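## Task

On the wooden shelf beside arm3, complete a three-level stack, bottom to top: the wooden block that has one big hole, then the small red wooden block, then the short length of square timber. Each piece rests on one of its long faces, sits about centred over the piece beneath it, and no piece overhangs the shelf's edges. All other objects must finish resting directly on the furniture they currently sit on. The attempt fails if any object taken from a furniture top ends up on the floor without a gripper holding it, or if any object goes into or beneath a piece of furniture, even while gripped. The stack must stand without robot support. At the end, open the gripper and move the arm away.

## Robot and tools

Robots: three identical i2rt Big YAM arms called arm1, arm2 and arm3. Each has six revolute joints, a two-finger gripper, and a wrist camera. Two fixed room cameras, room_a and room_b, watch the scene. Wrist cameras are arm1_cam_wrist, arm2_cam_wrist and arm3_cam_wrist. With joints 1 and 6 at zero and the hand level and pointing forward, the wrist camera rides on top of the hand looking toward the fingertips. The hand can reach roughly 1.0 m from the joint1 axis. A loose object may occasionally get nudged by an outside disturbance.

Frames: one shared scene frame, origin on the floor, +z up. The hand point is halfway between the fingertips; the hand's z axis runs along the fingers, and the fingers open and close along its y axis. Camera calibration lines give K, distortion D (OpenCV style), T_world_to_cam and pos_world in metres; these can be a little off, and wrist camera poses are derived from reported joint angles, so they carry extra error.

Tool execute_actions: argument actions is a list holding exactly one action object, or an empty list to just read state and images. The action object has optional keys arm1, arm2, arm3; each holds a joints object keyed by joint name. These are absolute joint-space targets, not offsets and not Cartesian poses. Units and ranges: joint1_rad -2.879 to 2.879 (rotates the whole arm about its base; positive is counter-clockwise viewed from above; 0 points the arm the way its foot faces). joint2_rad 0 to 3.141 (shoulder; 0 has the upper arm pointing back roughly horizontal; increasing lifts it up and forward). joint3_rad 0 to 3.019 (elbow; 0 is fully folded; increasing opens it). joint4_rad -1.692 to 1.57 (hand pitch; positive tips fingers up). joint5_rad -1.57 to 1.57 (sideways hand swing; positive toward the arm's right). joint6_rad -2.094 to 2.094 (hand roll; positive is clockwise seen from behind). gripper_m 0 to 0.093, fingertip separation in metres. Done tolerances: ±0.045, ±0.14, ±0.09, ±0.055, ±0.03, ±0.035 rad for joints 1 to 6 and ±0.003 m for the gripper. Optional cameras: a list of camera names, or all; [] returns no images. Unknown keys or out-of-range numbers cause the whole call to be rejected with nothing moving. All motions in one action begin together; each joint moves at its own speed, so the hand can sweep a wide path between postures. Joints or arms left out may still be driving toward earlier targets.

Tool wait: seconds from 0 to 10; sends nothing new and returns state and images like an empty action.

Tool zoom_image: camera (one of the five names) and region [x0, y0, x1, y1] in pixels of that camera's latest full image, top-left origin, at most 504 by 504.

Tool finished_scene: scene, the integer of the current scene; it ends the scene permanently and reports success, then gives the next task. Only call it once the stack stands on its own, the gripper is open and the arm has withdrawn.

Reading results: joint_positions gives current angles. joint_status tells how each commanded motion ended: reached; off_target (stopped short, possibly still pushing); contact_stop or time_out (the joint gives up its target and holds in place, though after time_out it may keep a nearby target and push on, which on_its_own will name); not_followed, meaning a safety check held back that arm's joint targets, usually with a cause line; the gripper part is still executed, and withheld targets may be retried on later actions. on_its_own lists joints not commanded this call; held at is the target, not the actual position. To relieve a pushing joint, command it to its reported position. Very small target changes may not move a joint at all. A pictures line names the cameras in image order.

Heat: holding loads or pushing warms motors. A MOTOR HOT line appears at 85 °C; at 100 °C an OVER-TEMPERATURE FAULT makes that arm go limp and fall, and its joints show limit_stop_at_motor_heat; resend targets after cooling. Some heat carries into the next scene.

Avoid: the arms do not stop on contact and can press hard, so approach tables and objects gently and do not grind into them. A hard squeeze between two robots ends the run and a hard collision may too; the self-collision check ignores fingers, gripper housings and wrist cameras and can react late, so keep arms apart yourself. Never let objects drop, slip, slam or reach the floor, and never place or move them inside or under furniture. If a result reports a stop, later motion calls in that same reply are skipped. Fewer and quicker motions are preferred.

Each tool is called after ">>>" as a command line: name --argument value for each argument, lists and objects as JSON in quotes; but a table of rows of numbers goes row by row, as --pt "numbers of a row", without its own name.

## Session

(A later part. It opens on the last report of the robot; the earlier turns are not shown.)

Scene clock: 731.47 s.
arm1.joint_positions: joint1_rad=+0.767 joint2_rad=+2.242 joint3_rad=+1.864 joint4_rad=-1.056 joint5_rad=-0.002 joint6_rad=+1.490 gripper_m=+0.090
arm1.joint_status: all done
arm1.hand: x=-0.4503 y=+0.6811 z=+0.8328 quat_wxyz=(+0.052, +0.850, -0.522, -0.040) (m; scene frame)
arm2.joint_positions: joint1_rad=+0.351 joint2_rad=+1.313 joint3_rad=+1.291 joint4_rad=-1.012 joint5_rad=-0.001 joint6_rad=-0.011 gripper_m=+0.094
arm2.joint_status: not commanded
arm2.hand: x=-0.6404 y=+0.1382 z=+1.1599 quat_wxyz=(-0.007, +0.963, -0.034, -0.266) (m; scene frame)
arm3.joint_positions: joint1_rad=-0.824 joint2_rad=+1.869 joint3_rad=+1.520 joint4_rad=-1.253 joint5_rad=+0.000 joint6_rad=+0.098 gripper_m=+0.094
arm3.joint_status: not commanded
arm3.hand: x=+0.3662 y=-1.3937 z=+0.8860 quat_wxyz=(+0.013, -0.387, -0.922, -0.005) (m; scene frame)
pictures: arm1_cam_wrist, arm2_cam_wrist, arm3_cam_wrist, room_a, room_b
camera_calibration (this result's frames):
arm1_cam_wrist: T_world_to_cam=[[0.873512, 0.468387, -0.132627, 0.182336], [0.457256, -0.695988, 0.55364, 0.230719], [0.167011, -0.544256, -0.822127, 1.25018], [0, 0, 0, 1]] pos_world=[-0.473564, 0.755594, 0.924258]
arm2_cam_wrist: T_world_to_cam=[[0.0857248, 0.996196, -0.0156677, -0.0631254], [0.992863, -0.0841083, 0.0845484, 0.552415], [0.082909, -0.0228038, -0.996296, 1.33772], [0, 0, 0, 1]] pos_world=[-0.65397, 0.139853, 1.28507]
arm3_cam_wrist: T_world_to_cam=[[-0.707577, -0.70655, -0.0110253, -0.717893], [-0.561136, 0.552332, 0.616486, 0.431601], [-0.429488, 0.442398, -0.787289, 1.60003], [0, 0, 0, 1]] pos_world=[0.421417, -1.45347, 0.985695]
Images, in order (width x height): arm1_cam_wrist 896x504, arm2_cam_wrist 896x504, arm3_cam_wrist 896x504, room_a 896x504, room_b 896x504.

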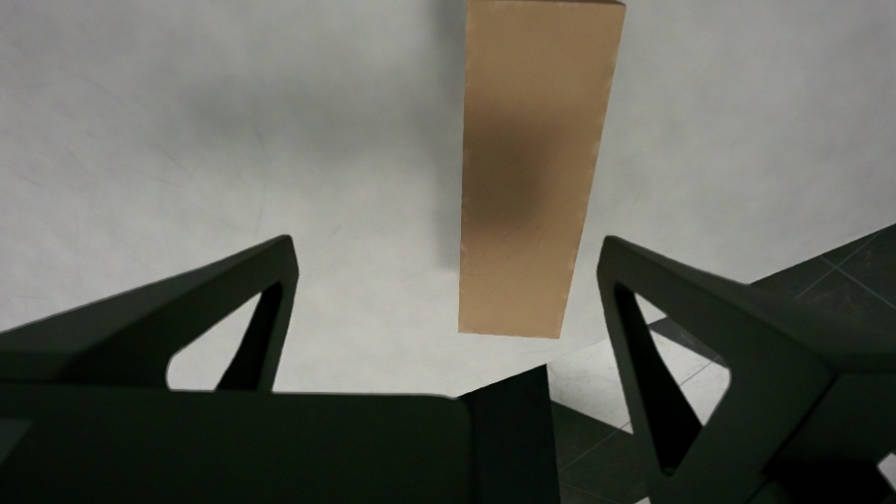

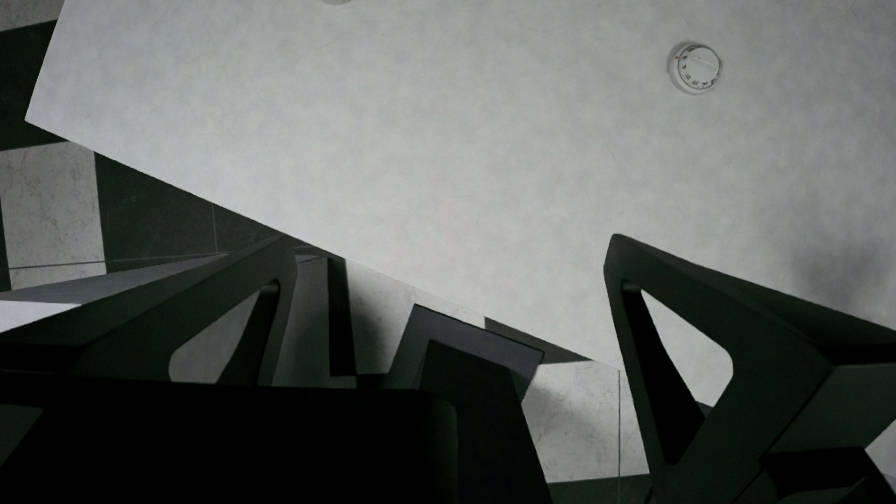

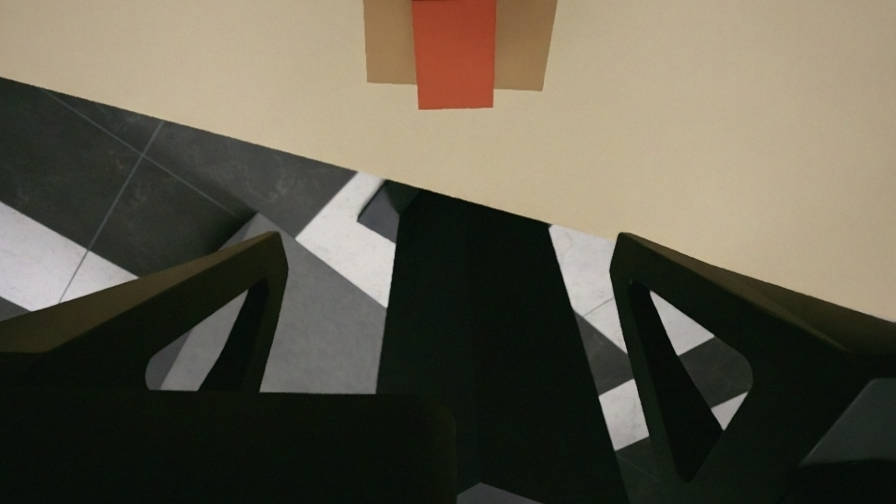

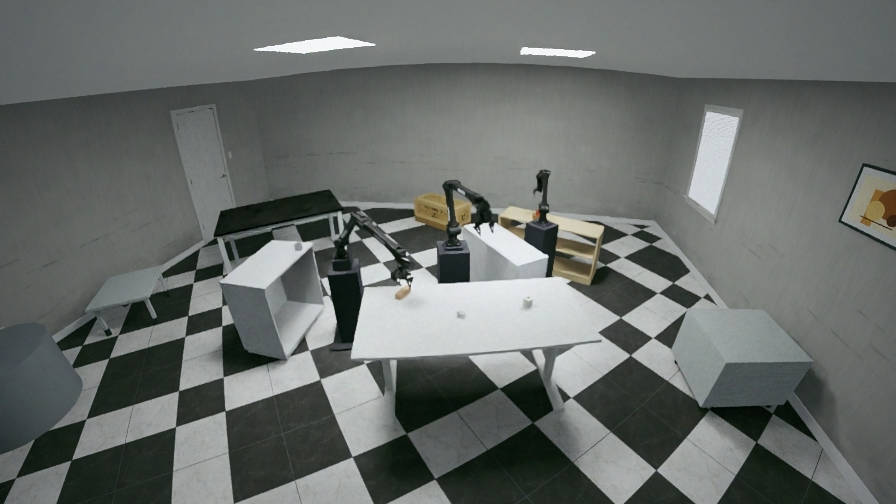

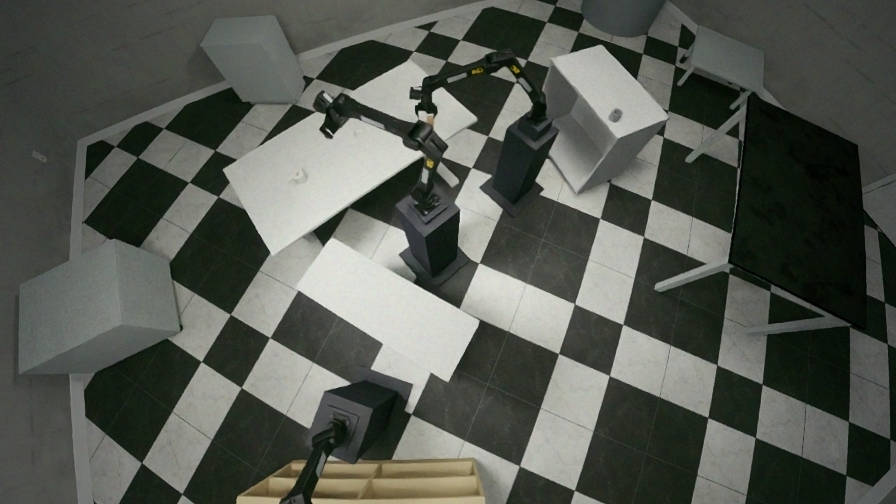

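>>> execute_actions --actions '[{"arm1":{"joints":{"joint1_rad":-0.6,"joint2_rad":1.45}},"arm2":{"joints":{"joint3_rad":1.85,"joint4_rad":-1.18,"joint6_rad":0.0}}}]' --cameras '["room_a","room_b"]'

Scene clock: 786.63 s.
arm1.joint_positions: joint1_rad=-0.606 joint2_rad=+1.442 joint3_rad=+1.853 joint4_rad=-1.039 joint5_rad=+0.004 joint6_rad=+1.490 gripper_m=+0.090
arm1.joint_status: all done
arm1.hand: x=-0.1294 y=+1.4339 z=+1.3607 quat_wxyz=(+0.110, +0.292, -0.841, -0.442) (m; scene frame)
arm2.joint_positions: joint1_rad=+0.351 joint2_rad=+1.292 joint3_rad=+1.812 joint4_rad=-1.172 joint5_rad=-0.001 joint6_rad=-0.011 gripper_m=+0.094
arm2.joint_status: all done
arm2.hand: x=-0.6507 y=+0.1414 z=+1.4192 quat_wxyz=(-0.016, +0.895, -0.032, -0.444) (m; scene frame)
arm3.joint_positions: joint1_rad=-0.824 joint2_rad=+1.869 joint3_rad=+1.520 joint4_rad=-1.253 joint5_rad=+0.000 joint6_rad=+0.098 gripper_m=+0.094
arm3.joint_status: not commanded
arm3.hand: x=+0.3662 y=-1.3937 z=+0.8860 quat_wxyz=(+0.013, -0.387, -0.922, -0.005) (m; scene frame)
pictures: room_a, room_b
Images, in order (width x height): room_a 896x504, room_b 896x504.

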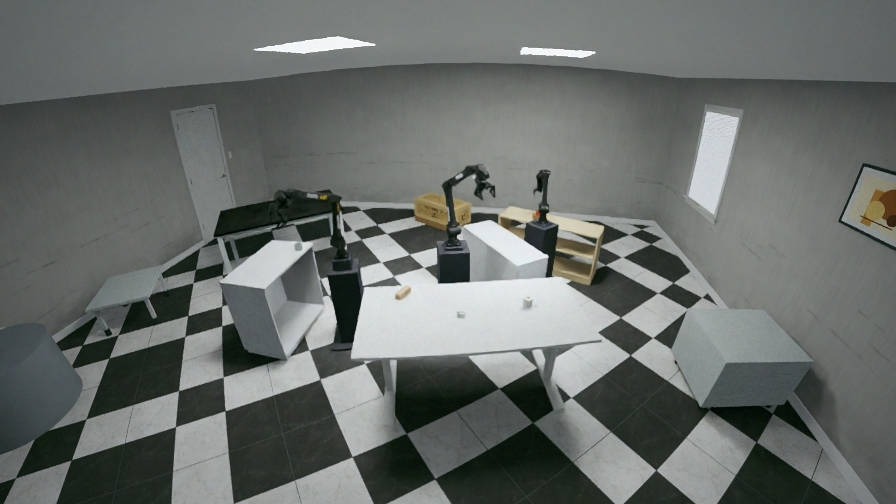

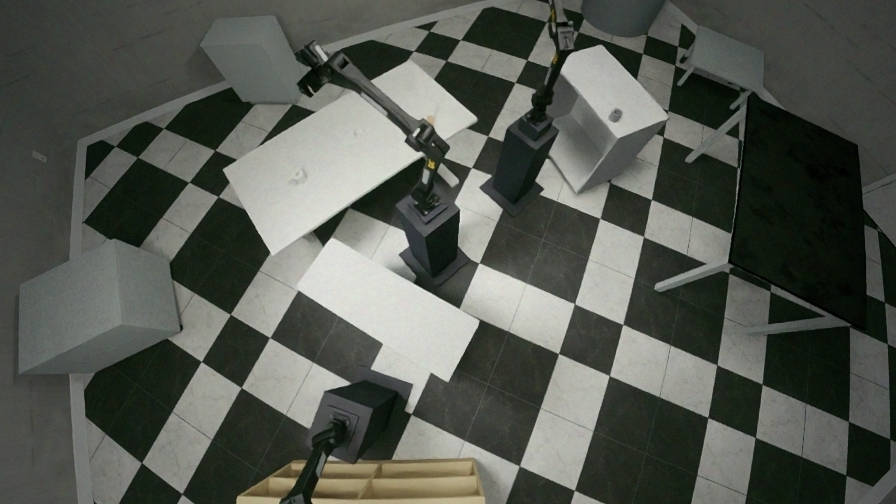

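>>> execute_actions --actions '[{"arm2":{"joints":{"joint1_rad":-0.695,"joint2_rad":2.19}}}]' --cameras '["arm2_cam_wrist","room_a"]'

Scene clock: 797.10 s.
arm1.joint_positions: joint1_rad=-0.606 joint2_rad=+1.442 joint3_rad=+1.853 joint4_rad=-1.039 joint5_rad=+0.004 joint6_rad=+1.490 gripper_m=+0.090
arm1.joint_status: not commanded
arm1.hand: x=-0.1294 y=+1.4339 z=+1.3607 quat_wxyz=(+0.110, +0.292, -0.841, -0.442) (m; scene frame)
arm2.joint_positions: joint1_rad=-0.687 joint2_rad=+2.201 joint3_rad=+1.831 joint4_rad=-1.173 joint5_rad=+0.001 joint6_rad=-0.010 gripper_m=+0.094
arm2.joint_status: all done
arm2.hand: x=-0.4341 y=+0.6918 z=+0.8723 quat_wxyz=(-0.003, +0.851, -0.526, -0.010) (m; scene frame)
arm3.joint_positions: joint1_rad=-0.824 joint2_rad=+1.869 joint3_rad=+1.520 joint4_rad=-1.253 joint5_rad=+0.000 joint6_rad=+0.098 gripper_m=+0.094
arm3.joint_status: not commanded
arm3.hand: x=+0.3662 y=-1.3937 z=+0.8860 quat_wxyz=(+0.013, -0.387, -0.922, -0.005) (m; scene frame)
pictures: arm2_cam_wrist, room_a
camera_calibration (this result's frames):
arm2_cam_wrist: T_world_to_cam=[[0.90316, 0.429248, -0.00686225, 0.102615], [0.356901, -0.741862, 0.567681, 0.175949], [0.238585, -0.515156, -0.82322, 1.30392], [0, 0, 0, 1]] pos_world=[-0.466571, 0.758206, 0.974237]
Images, in order (width x height): arm2_cam_wrist 896x504, room_a 896x504.

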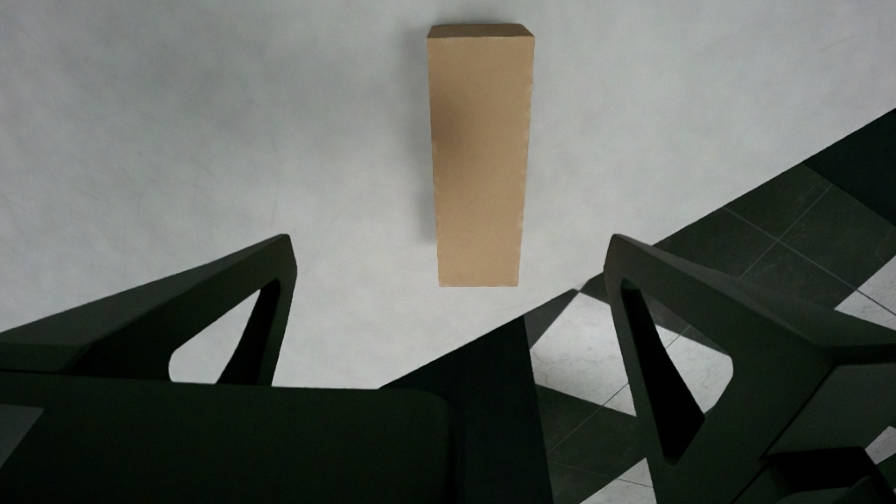

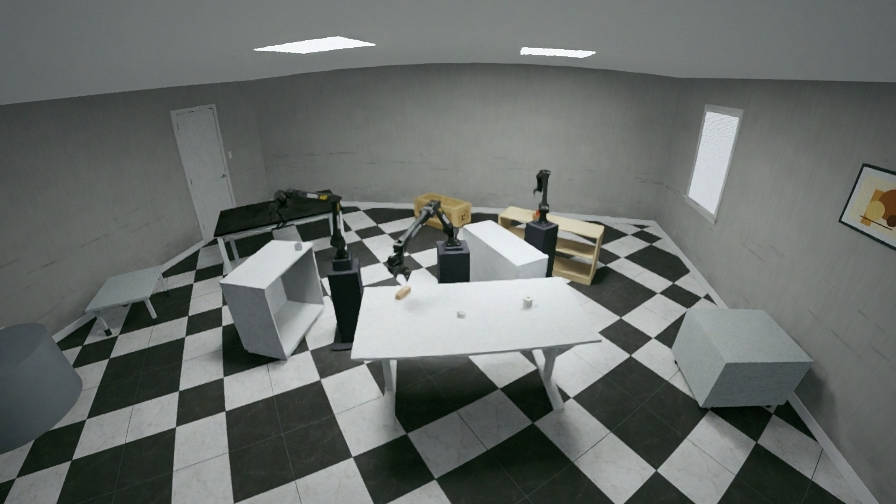

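>>> execute_actions --actions '[{"arm2":{"joints":{"joint1_rad":-0.716,"joint2_rad":2.25,"joint3_rad":1.725,"joint4_rad":-1.025,"joint6_rad":-0.04}}}]' --cameras '["arm2_cam_wrist"]'

Scene clock: 831.63 s.
arm1.joint_positions: joint1_rad=-0.606 joint2_rad=+1.442 joint3_rad=+1.853 joint4_rad=-1.039 joint5_rad=+0.004 joint6_rad=+1.490 gripper_m=+0.090
arm1.joint_status: not commanded
arm1.hand: x=-0.1294 y=+1.4339 z=+1.3607 quat_wxyz=(+0.110, +0.292, -0.841, -0.442) (m; scene frame)
arm2.joint_positions: joint1_rad=-0.712 joint2_rad=+2.259 joint3_rad=+1.722 joint4_rad=-1.035 joint5_rad=+0.001 joint6_rad=-0.027 gripper_m=+0.094
arm2.joint_status: all done
arm2.hand: x=-0.4112 y=+0.6801 z=+0.7985 quat_wxyz=(+0.004, +0.849, -0.529, +0.002) (m; scene frame)
arm3.joint_positions: joint1_rad=-0.824 joint2_rad=+1.869 joint3_rad=+1.520 joint4_rad=-1.253 joint5_rad=+0.000 joint6_rad=+0.098 gripper_m=+0.094
arm3.joint_status: not commanded
arm3.hand: x=+0.3662 y=-1.3937 z=+0.8860 quat_wxyz=(+0.013, -0.387, -0.922, -0.005) (m; scene frame)
pictures: arm2_cam_wrist
camera_calibration (this result's frames):
arm2_cam_wrist: T_world_to_cam=[[0.906255, 0.42268, -0.0065404, 0.091903], [0.344549, -0.729596, 0.590742, 0.169115], [0.244923, -0.537616, -0.806834, 1.23647], [0, 0, 0, 1]] pos_world=[-0.444396, 0.749287, 0.898323]
Images, in order (width x height): arm2_cam_wrist 896x504.

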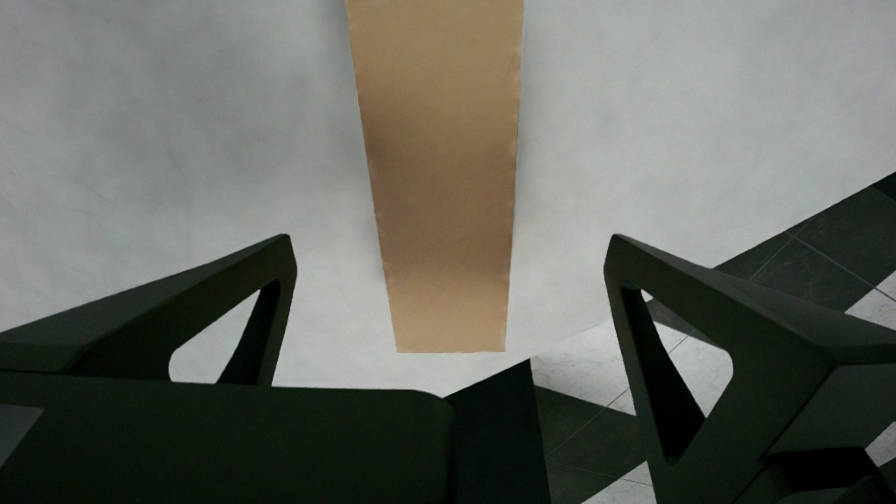

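>>> execute_actions --actions '[{"arm2":{"joints":{"joint2_rad":2.318,"joint4_rad":-0.955}}}]' --cameras '["arm2_cam_wrist"]'

Scene clock: 842.83 s.
arm1.joint_positions: joint1_rad=-0.606 joint2_rad=+1.442 joint3_rad=+1.853 joint4_rad=-1.039 joint5_rad=+0.004 joint6_rad=+1.490 gripper_m=+0.090
arm1.joint_status: not commanded
arm1.hand: x=-0.1294 y=+1.4339 z=+1.3607 quat_wxyz=(+0.110, +0.292, -0.841, -0.442) (m; scene frame)
arm2.joint_positions: joint1_rad=-0.712 joint2_rad=+2.318 joint3_rad=+1.722 joint4_rad=-0.965 joint5_rad=+0.001 joint6_rad=-0.027 gripper_m=+0.094
arm2.joint_status: all done
arm2.hand: x=-0.4133 y=+0.6842 z=+0.7622 quat_wxyz=(+0.001, +0.849, -0.529, -0.003) (m; scene frame)
arm3.joint_positions: joint1_rad=-0.824 joint2_rad=+1.869 joint3_rad=+1.520 joint4_rad=-1.253 joint5_rad=+0.000 joint6_rad=+0.098 gripper_m=+0.094
arm3.joint_status: not commanded
arm3.hand: x=+0.3662 y=-1.3937 z=+0.8860 quat_wxyz=(+0.013, -0.387, -0.922, -0.005) (m; scene frame)
pictures: arm2_cam_wrist
camera_calibration (this result's frames):
arm2_cam_wrist: T_world_to_cam=[[0.906254, 0.422685, -0.00645977, 0.0917891], [0.34729, -0.735719, 0.58147, 0.20673], [0.241026, -0.529203, -0.813542, 1.20762], [0, 0, 0, 1]] pos_world=[-0.446048, 0.752375, 0.862839]
Images, in order (width x height): arm2_cam_wrist 896x504.

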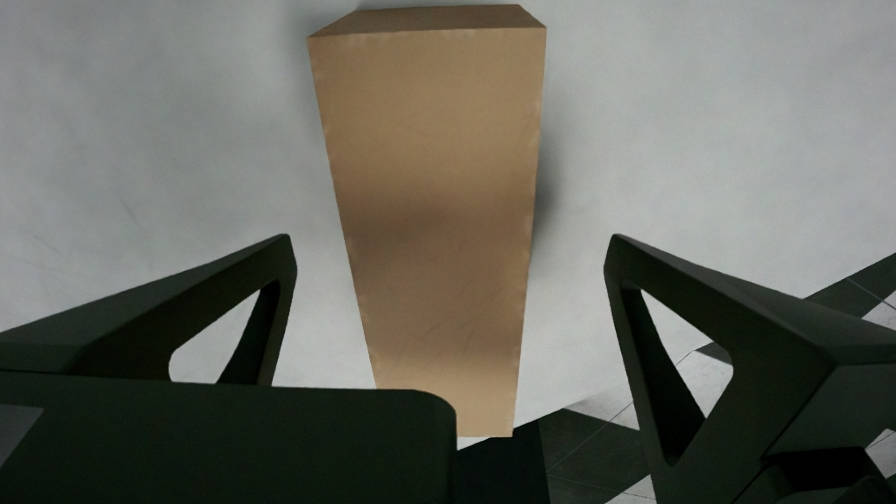

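>>> execute_actions --actions '[{"arm2":{"joints":{"joint2_rad":2.345,"joint4_rad":-0.93}}}]' --cameras '["arm2_cam_wrist"]'

Scene clock: 851.43 s.
arm1.joint_positions: joint1_rad=-0.606 joint2_rad=+1.442 joint3_rad=+1.853 joint4_rad=-1.039 joint5_rad=+0.004 joint6_rad=+1.490 gripper_m=+0.090
arm1.joint_status: not commanded
arm1.hand: x=-0.1294 y=+1.4339 z=+1.3607 quat_wxyz=(+0.110, +0.292, -0.841, -0.442) (m; scene frame)
arm2.joint_positions: joint1_rad=-0.712 joint2_rad=+2.332 joint3_rad=+1.722 joint4_rad=-0.941 joint5_rad=+0.001 joint6_rad=-0.027 gripper_m=+0.094
arm2.joint_status: all done
arm2.hand: x=-0.4144 y=+0.6864 z=+0.7531 quat_wxyz=(-0.001, +0.849, -0.529, -0.007) (m; scene frame)
arm3.joint_positions: joint1_rad=-0.824 joint2_rad=+1.869 joint3_rad=+1.520 joint4_rad=-1.253 joint5_rad=+0.000 joint6_rad=+0.098 gripper_m=+0.094
arm3.joint_status: not commanded
arm3.hand: x=+0.3662 y=-1.3937 z=+0.8860 quat_wxyz=(+0.013, -0.387, -0.922, -0.005) (m; scene frame)
pictures: arm2_cam_wrist
camera_calibration (this result's frames):
arm2_cam_wrist: T_world_to_cam=[[0.906253, 0.422688, -0.00639255, 0.0917153], [0.34954, -0.740747, 0.573686, 0.224233], [0.237755, -0.522139, -0.819051, 1.19966], [0, 0, 0, 1]] pos_world=[-0.446721, 0.753724, 0.854533]
Images, in order (width x height): arm2_cam_wrist 896x504.

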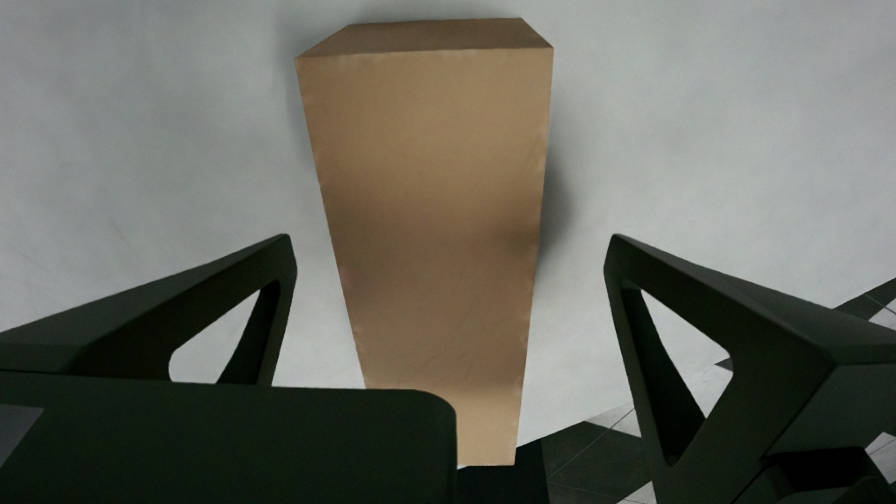

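>>> execute_actions --actions '[{"arm2":{"joints":{"gripper_m":0.035}}}]' --cameras '["arm2_cam_wrist"]'

Scene clock: 858.60 s.
arm1.joint_positions: joint1_rad=-0.606 joint2_rad=+1.442 joint3_rad=+1.853 joint4_rad=-1.039 joint5_rad=+0.004 joint6_rad=+1.490 gripper_m=+0.090
arm1.joint_status: not commanded
arm1.hand: x=-0.1294 y=+1.4339 z=+1.3607 quat_wxyz=(+0.110, +0.292, -0.841, -0.442) (m; scene frame)
arm2.joint_positions: joint1_rad=-0.712 joint2_rad=+2.332 joint3_rad=+1.722 joint4_rad=-0.941 joint5_rad=+0.001 joint6_rad=-0.028 gripper_m=+0.045
arm2.joint_status: gripper_m off_target (ended at +0.045, target +0.035)
arm2.hand: x=-0.4145 y=+0.6865 z=+0.7531 quat_wxyz=(-0.001, +0.849, -0.528, -0.007) (m; scene frame)
arm3.joint_positions: joint1_rad=-0.824 joint2_rad=+1.869 joint3_rad=+1.520 joint4_rad=-1.253 joint5_rad=+0.000 joint6_rad=+0.098 gripper_m=+0.094
arm3.joint_status: not commanded
arm3.hand: x=+0.3662 y=-1.3937 z=+0.8860 quat_wxyz=(+0.013, -0.387, -0.922, -0.005) (m; scene frame)
pictures: arm2_cam_wrist
camera_calibration (this result's frames):
arm2_cam_wrist: T_world_to_cam=[[0.905764, 0.423728, -0.00675607, 0.0911371], [0.350673, -0.74046, 0.573365, 0.224824], [0.237948, -0.521702, -0.819272, 1.19967], [0, 0, 0, 1]] pos_world=[-0.446847, 0.753725, 0.854564]
Images, in order (width x height): arm2_cam_wrist 896x504.

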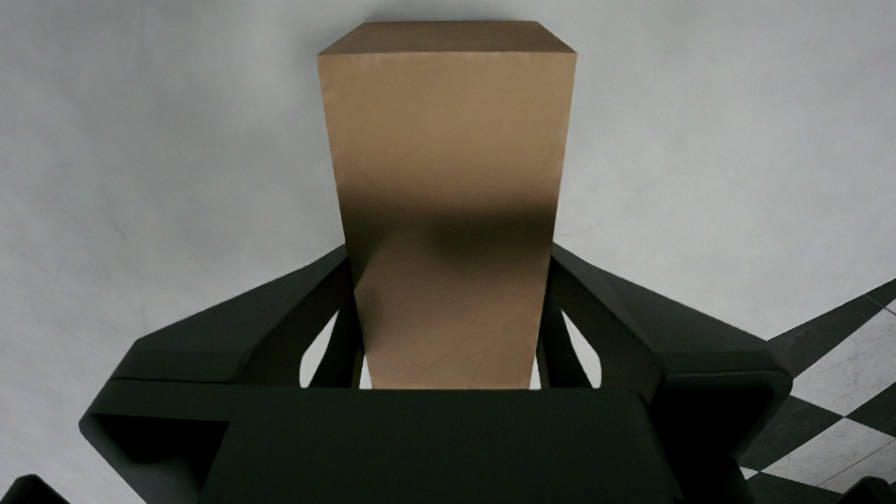

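>>> execute_actions --actions '[{"arm2":{"joints":{"joint2_rad":1.96,"joint4_rad":-1.33}}}]' --cameras '["arm2_cam_wrist","room_a"]'

>>> execute_actions --actions '[{"arm2":{"joints":{"joint1_rad":2.075}}}]' --cameras '["arm2_cam_wrist","room_b"]'

Scene clock: 909.43 s.
arm1.joint_positions: joint1_rad=-0.606 joint2_rad=+1.442 joint3_rad=+1.853 joint4_rad=-1.039 joint5_rad=+0.004 joint6_rad=+1.490 gripper_m=+0.090
arm1.joint_status: not commanded
arm1.hand: x=-0.1294 y=+1.4339 z=+1.3607 quat_wxyz=(+0.110, +0.292, -0.841, -0.442) (m; scene frame)
arm2.joint_positions: joint1_rad=-0.712 joint2_rad=+1.975 joint3_rad=+1.708 joint4_rad=-1.321 joint5_rad=+0.001 joint6_rad=-0.028 gripper_m=+0.045
arm2.joint_status: all done
arm2.hand: x=-0.3919 y=+0.6403 z=+0.9659 quat_wxyz=(+0.009, +0.849, -0.528, +0.009) (m; scene frame)
arm3.joint_positions: joint1_rad=-0.824 joint2_rad=+1.869 joint3_rad=+1.520 joint4_rad=-1.253 joint5_rad=+0.000 joint6_rad=+0.098 gripper_m=+0.094
arm3.joint_status: not commanded
arm3.hand: x=+0.3662 y=-1.3937 z=+0.8860 quat_wxyz=(+0.013, -0.387, -0.922, -0.005) (m; scene frame)
pictures: arm2_cam_wrist, room_a
camera_calibration (this result's frames):
arm2_cam_wrist: T_world_to_cam=[[0.905775, 0.4237, -0.0070621, 0.0920168], [0.341681, -0.720376, 0.603583, 0.0152171], [0.250651, -0.549123, -0.797269, 1.34578], [0, 0, 0, 1]] pos_world=[-0.425865, 0.710971, 1.06441]
Images, in order (width x height): arm2_cam_wrist 896x504, room_a 896x504.

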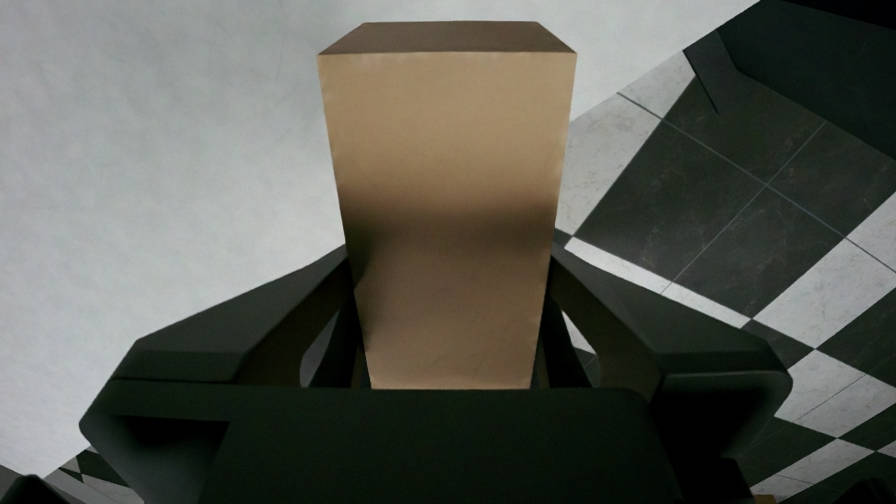

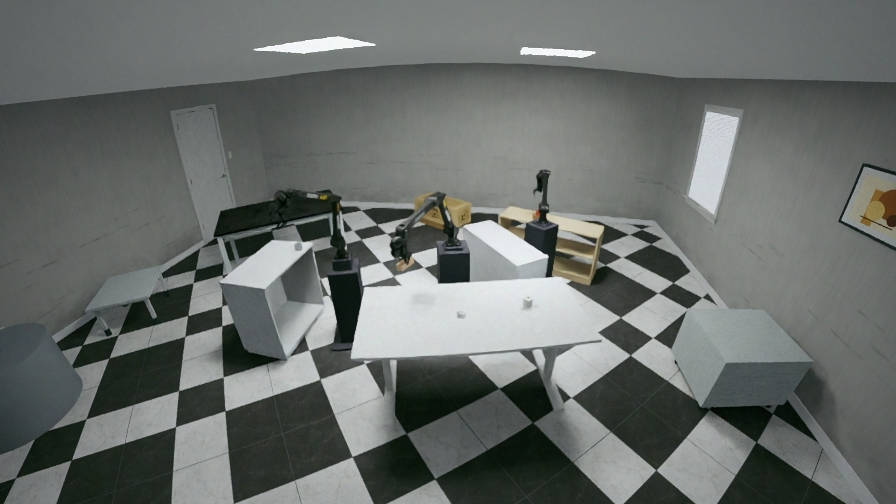

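Scene clock: 912.07 s.
arm1.joint_positions: joint1_rad=-0.606 joint2_rad=+1.442 joint3_rad=+1.853 joint4_rad=-1.039 joint5_rad=+0.004 joint6_rad=+1.490 gripper_m=+0.090
arm1.joint_status: not commanded
arm1.hand: x=-0.1294 y=+1.4339 z=+1.3607 quat_wxyz=(+0.110, +0.292, -0.841, -0.442) (m; scene frame)
arm2.joint_positions: joint1_rad=+2.083 joint2_rad=+1.975 joint3_rad=+1.708 joint4_rad=-1.321 joint5_rad=-0.002 joint6_rad=-0.029 gripper_m=+0.045
arm2.joint_status: all done
arm2.hand: x=-0.0947 y=-0.4985 z=+0.9750 quat_wxyz=(-0.004, +0.666, +0.746, +0.002) (m; scene frame)
arm3.joint_positions: joint1_rad=-0.824 joint2_rad=+1.869 joint3_rad=+1.520 joint4_rad=-1.253 joint5_rad=+0.000 joint6_rad=+0.098 gripper_m=+0.094
arm3.joint_status: not commanded
arm3.hand: x=+0.3662 y=-1.3937 z=+0.8860 quat_wxyz=(+0.013, -0.387, -0.922, -0.005) (m; scene frame)
pictures: arm2_cam_wrist, room_b
camera_calibration (this result's frames):
arm2_cam_wrist: T_world_to_cam=[[-0.995791, -0.0916498, 0.000285026, -0.13871], [-0.0737346, 0.802979, 0.591429, -0.180339], [-0.0544332, 0.588919, -0.806357, 1.20045], [0, 0, 0, 1]] pos_world=[-0.0860791, -0.574871, 1.07469]
Images, in order (width x height): arm2_cam_wrist 896x504, room_b 896x504.

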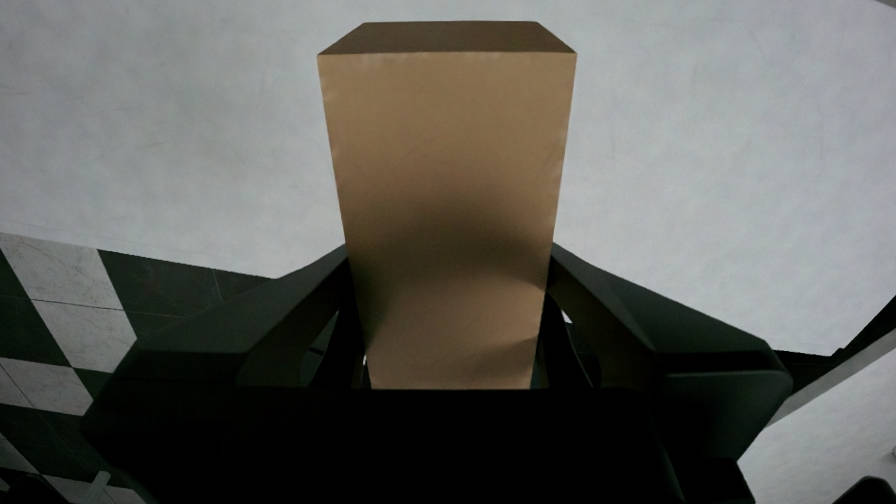

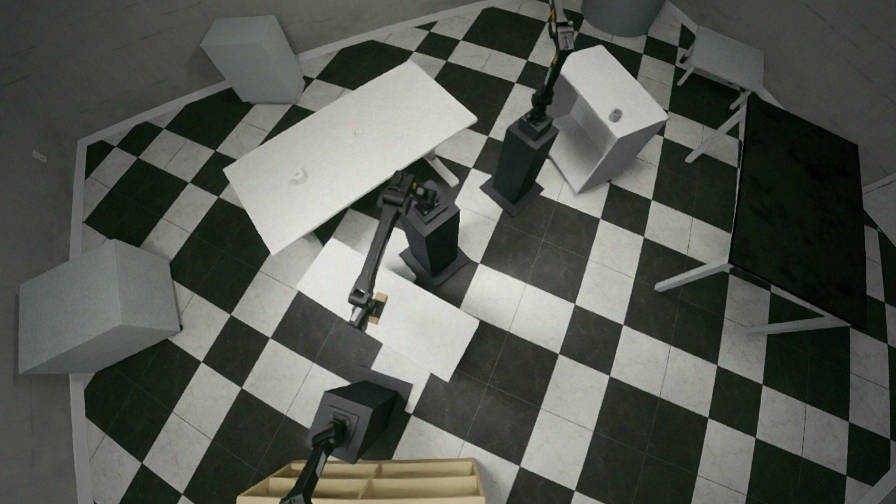

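>>> execute_actions --actions '[{"arm2":{"joints":{"joint3_rad":1.35,"joint4_rad":-0.93}}}]' --cameras '["arm2_cam_wrist","room_b"]'

Scene clock: 922.93 s.
arm1.joint_positions: joint1_rad=-0.606 joint2_rad=+1.442 joint3_rad=+1.853 joint4_rad=-1.039 joint5_rad=+0.004 joint6_rad=+1.490 gripper_m=+0.090
arm1.joint_status: not commanded
arm1.hand: x=-0.1294 y=+1.4339 z=+1.3607 quat_wxyz=(+0.110, +0.292, -0.841, -0.442) (m; scene frame)
arm2.joint_positions: joint1_rad=+2.083 joint2_rad=+1.972 joint3_rad=+1.345 joint4_rad=-0.940 joint5_rad=-0.002 joint6_rad=-0.029 gripper_m=+0.045
arm2.joint_status: all done
arm2.hand: x=-0.0995 y=-0.4445 z=+0.8517 quat_wxyz=(+0.004, +0.666, +0.746, -0.005) (m; scene frame)
arm3.joint_positions: joint1_rad=-0.824 joint2_rad=+1.869 joint3_rad=+1.520 joint4_rad=-1.253 joint5_rad=+0.000 joint6_rad=+0.098 gripper_m=+0.094
arm3.joint_status: not commanded
arm3.hand: x=+0.3662 y=-1.3937 z=+0.8860 quat_wxyz=(+0.013, -0.387, -0.922, -0.005) (m; scene frame)
pictures: arm2_cam_wrist, room_b
camera_calibration (this result's frames):
arm2_cam_wrist: T_world_to_cam=[[-0.995785, -0.0917122, 0.000477414, -0.138784], [-0.0747811, 0.814944, 0.574695, -0.131668], [-0.0530956, 0.572237, -0.818368, 1.07193], [0, 0, 0, 1]] pos_world=[-0.0911302, -0.518825, 0.95297]
Images, in order (width x height): arm2_cam_wrist 896x504, room_b 896x504.

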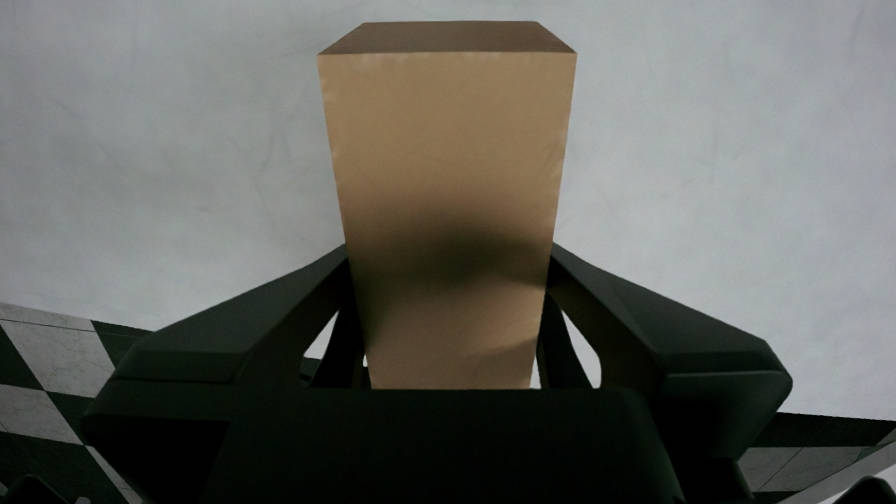

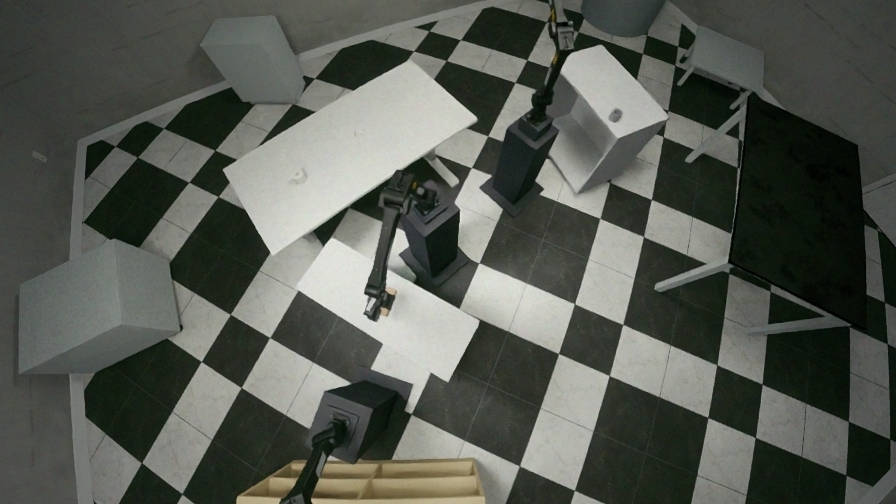

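>>> zoom_image --camera "arm2_cam_wrist" --region '[0, 260, 200, 400]'

>>> zoom_image --camera "arm2_cam_wrist" --region '[696, 360, 896, 500]'

Region (0, 260, 200, 400) of arm2_cam_wrist's 896x504 image, scaled by 2.520, with more detail than that image has; it fills the top 353 rows of this view, and the rest is white.

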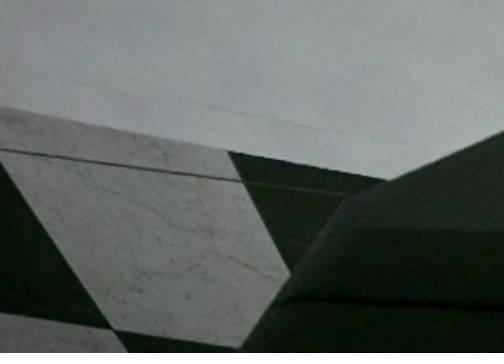

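Region (696, 360, 896, 500) of arm2_cam_wrist's 896x504 image, scaled by 2.520, with more detail than that image has; it fills the top 353 rows of this view, and the rest is white.

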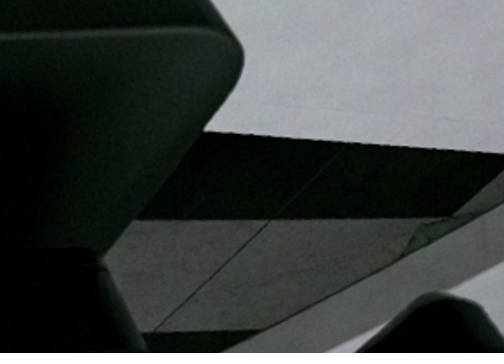

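>>> execute_actions --actions '[{"arm2":{"joints":{"joint2_rad":2.005,"joint4_rad":-0.90}}}]' --cameras '["arm2_cam_wrist","room_a","room_b"]'

>>> zoom_image --camera "room_a" --region '[420, 170, 620, 300]'

>>> zoom_image --camera "room_b" --region '[280, 220, 500, 400]'

Scene clock: 962.20 s.
arm1.joint_positions: joint1_rad=-0.606 joint2_rad=+1.442 joint3_rad=+1.853 joint4_rad=-1.039 joint5_rad=+0.004 joint6_rad=+1.490 gripper_m=+0.090
arm1.joint_status: not commanded
arm1.hand: x=-0.1294 y=+1.4339 z=+1.3607 quat_wxyz=(+0.110, +0.292, -0.841, -0.442) (m; scene frame)
arm2.joint_positions: joint1_rad=+2.083 joint2_rad=+2.007 joint3_rad=+1.345 joint4_rad=-0.910 joint5_rad=-0.002 joint6_rad=-0.029 gripper_m=+0.045
arm2.joint_status: all done
arm2.hand: x=-0.0994 y=-0.4465 z=+0.8332 quat_wxyz=(+0.002, +0.666, +0.746, -0.003) (m; scene frame)
arm3.joint_positions: joint1_rad=-0.824 joint2_rad=+1.869 joint3_rad=+1.520 joint4_rad=-1.253 joint5_rad=+0.000 joint6_rad=+0.098 gripper_m=+0.094
arm3.joint_status: not commanded
arm3.hand: x=+0.3662 y=-1.3937 z=+0.8860 quat_wxyz=(+0.013, -0.387, -0.922, -0.005) (m; scene frame)
pictures: arm2_cam_wrist, room_a, room_b
camera_calibration (this result's frames):
arm2_cam_wrist: T_world_to_cam=[[-0.995787, -0.0916964, 0.000427412, -0.138808], [-0.0745125, 0.811875, 0.579057, -0.124399], [-0.0534445, 0.576585, -0.815287, 1.05729], [0, 0, 0, 1]] pos_world=[-0.0909863, -0.521351, 0.934091]
Images, in order (width x height): arm2_cam_wrist 896x504, room_a 896x504, room_b 896x504.

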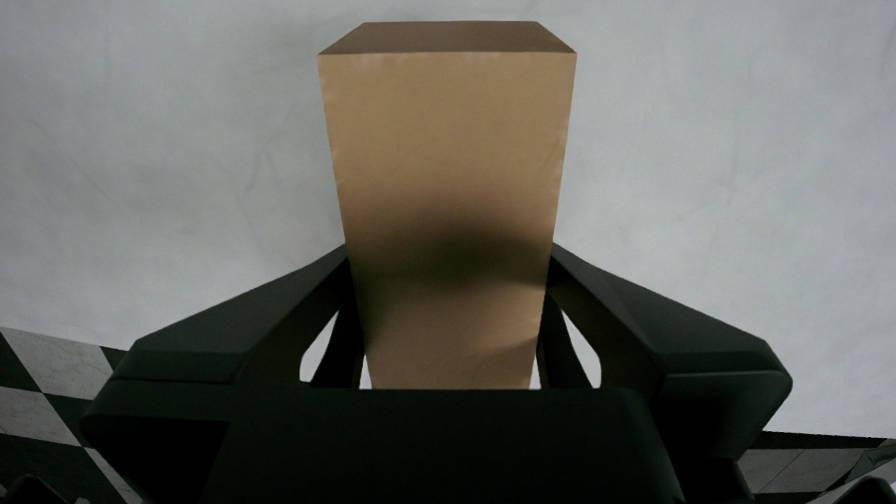

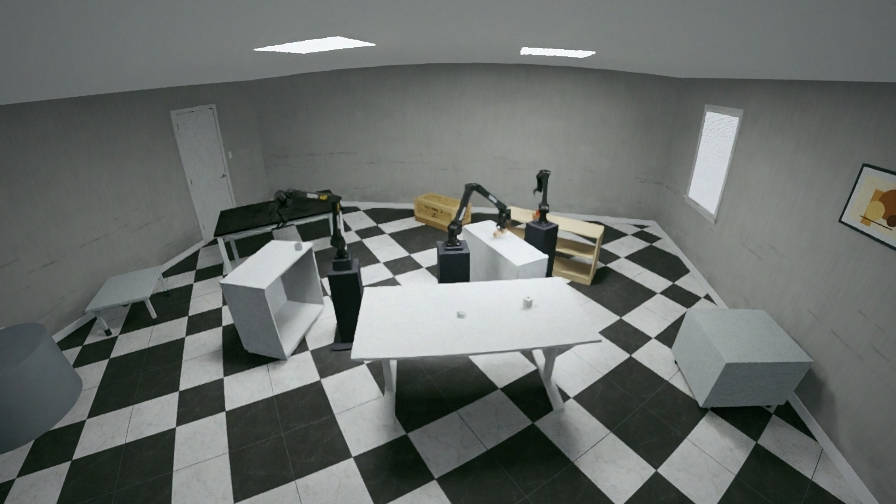

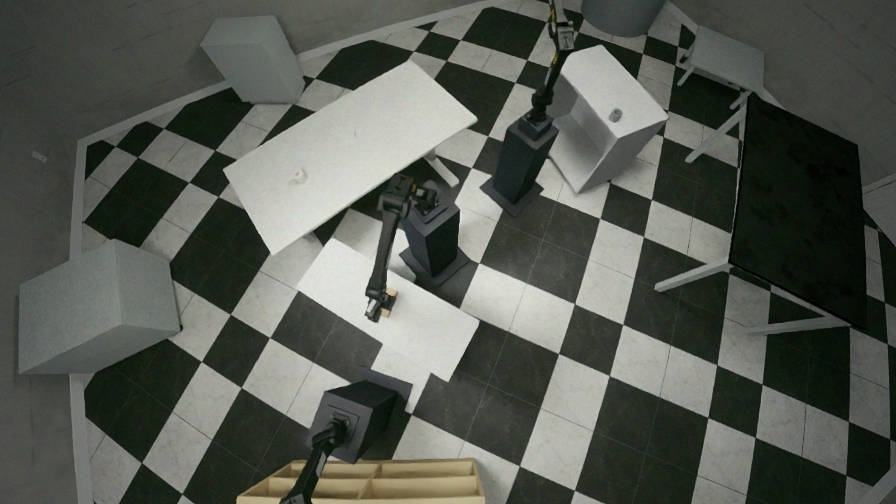

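Region (420, 170, 620, 300) of room_a's 896x504 image, scaled by 2.520, with more detail than that image has; it fills the top 328 rows of this view, and the rest is white.

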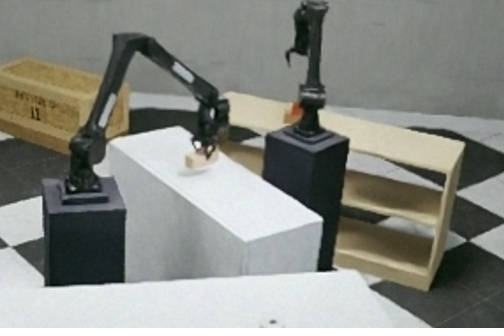

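Region (280, 220, 500, 400) of room_b's 896x504 image, scaled by 2.291, with more detail than that image has; it fills the top 412 rows of this view, and the rest is white.

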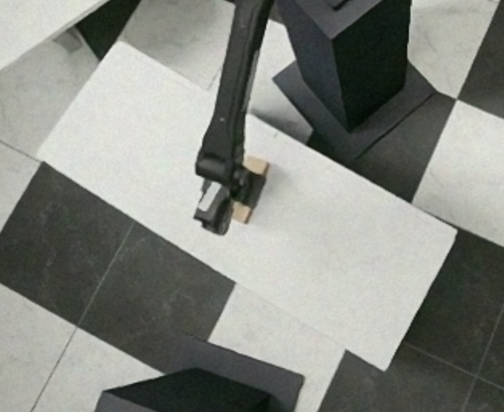

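>>> execute_actions --actions '[{"arm2":{"joints":{"joint2_rad":2.04,"joint4_rad":-0.87}}}]' --cameras '["arm2_cam_wrist","room_a"]'

>>> zoom_image --camera "room_a" --region '[460, 200, 540, 260]'

Scene clock: 991.10 s.
arm1.joint_positions: joint1_rad=-0.606 joint2_rad=+1.442 joint3_rad=+1.853 joint4_rad=-1.039 joint5_rad=+0.004 joint6_rad=+1.490 gripper_m=+0.090
arm1.joint_status: not commanded
arm1.hand: x=-0.1294 y=+1.4339 z=+1.3607 quat_wxyz=(+0.110, +0.292, -0.841, -0.442) (m; scene frame)
arm2.joint_positions: joint1_rad=+2.083 joint2_rad=+2.042 joint3_rad=+1.345 joint4_rad=-0.880 joint5_rad=-0.002 joint6_rad=-0.029 gripper_m=+0.045
arm2.joint_status: all done
arm2.hand: x=-0.0994 y=-0.4480 z=+0.8152 quat_wxyz=(+0.000, +0.666, +0.746, -0.001) (m; scene frame)
arm3.joint_positions: joint1_rad=-0.824 joint2_rad=+1.869 joint3_rad=+1.520 joint4_rad=-1.253 joint5_rad=+0.000 joint6_rad=+0.098 gripper_m=+0.094
arm3.joint_status: not commanded
arm3.hand: x=+0.3662 y=-1.3937 z=+0.8860 quat_wxyz=(+0.013, -0.387, -0.922, -0.005) (m; scene frame)
pictures: arm2_cam_wrist, room_a
camera_calibration (this result's frames):
arm2_cam_wrist: T_world_to_cam=[[-0.995788, -0.0916838, 0.000388185, -0.138839], [-0.0743001, 0.809447, 0.582473, -0.116588], [-0.0537175, 0.579991, -0.81285, 1.04304], [0, 0, 0, 1]] pos_world=[-0.0908872, -0.523311, 0.915798]
Images, in order (width x height): arm2_cam_wrist 896x504, room_a 896x504.

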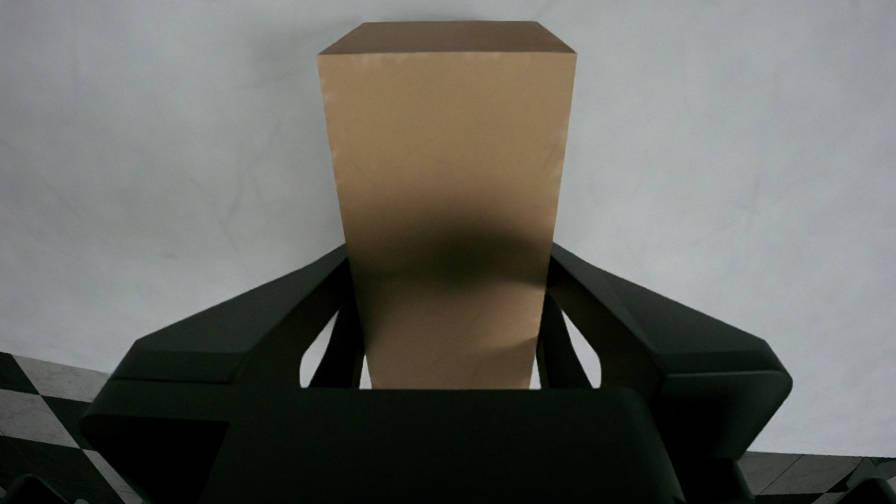

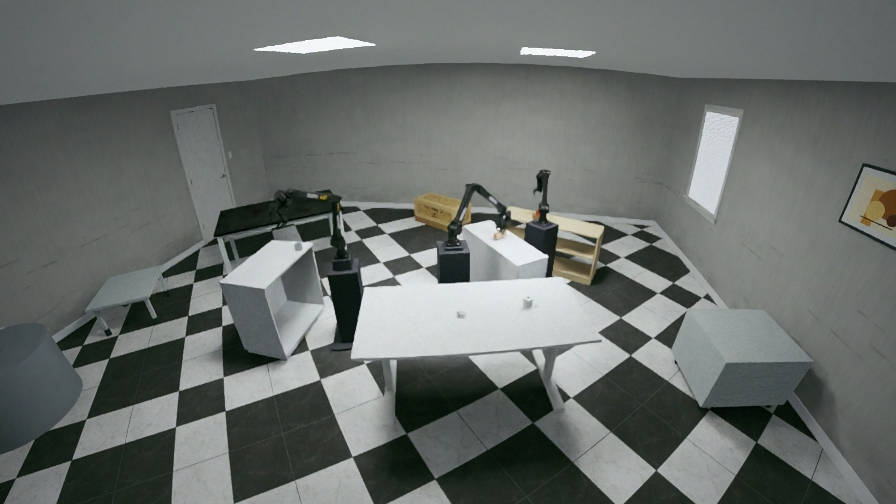

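Region (460, 200, 540, 260) of room_a's 896x504 image, scaled by 6.300, with more detail than that image has; it fills the top 378 rows of this view, and the rest is white.

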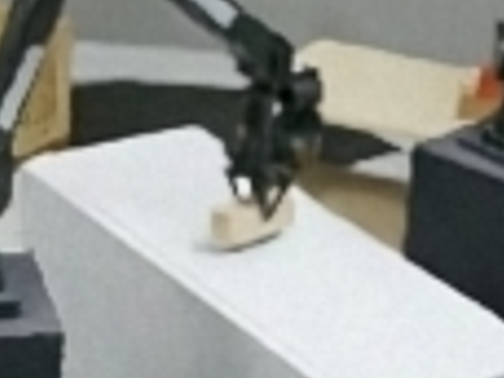

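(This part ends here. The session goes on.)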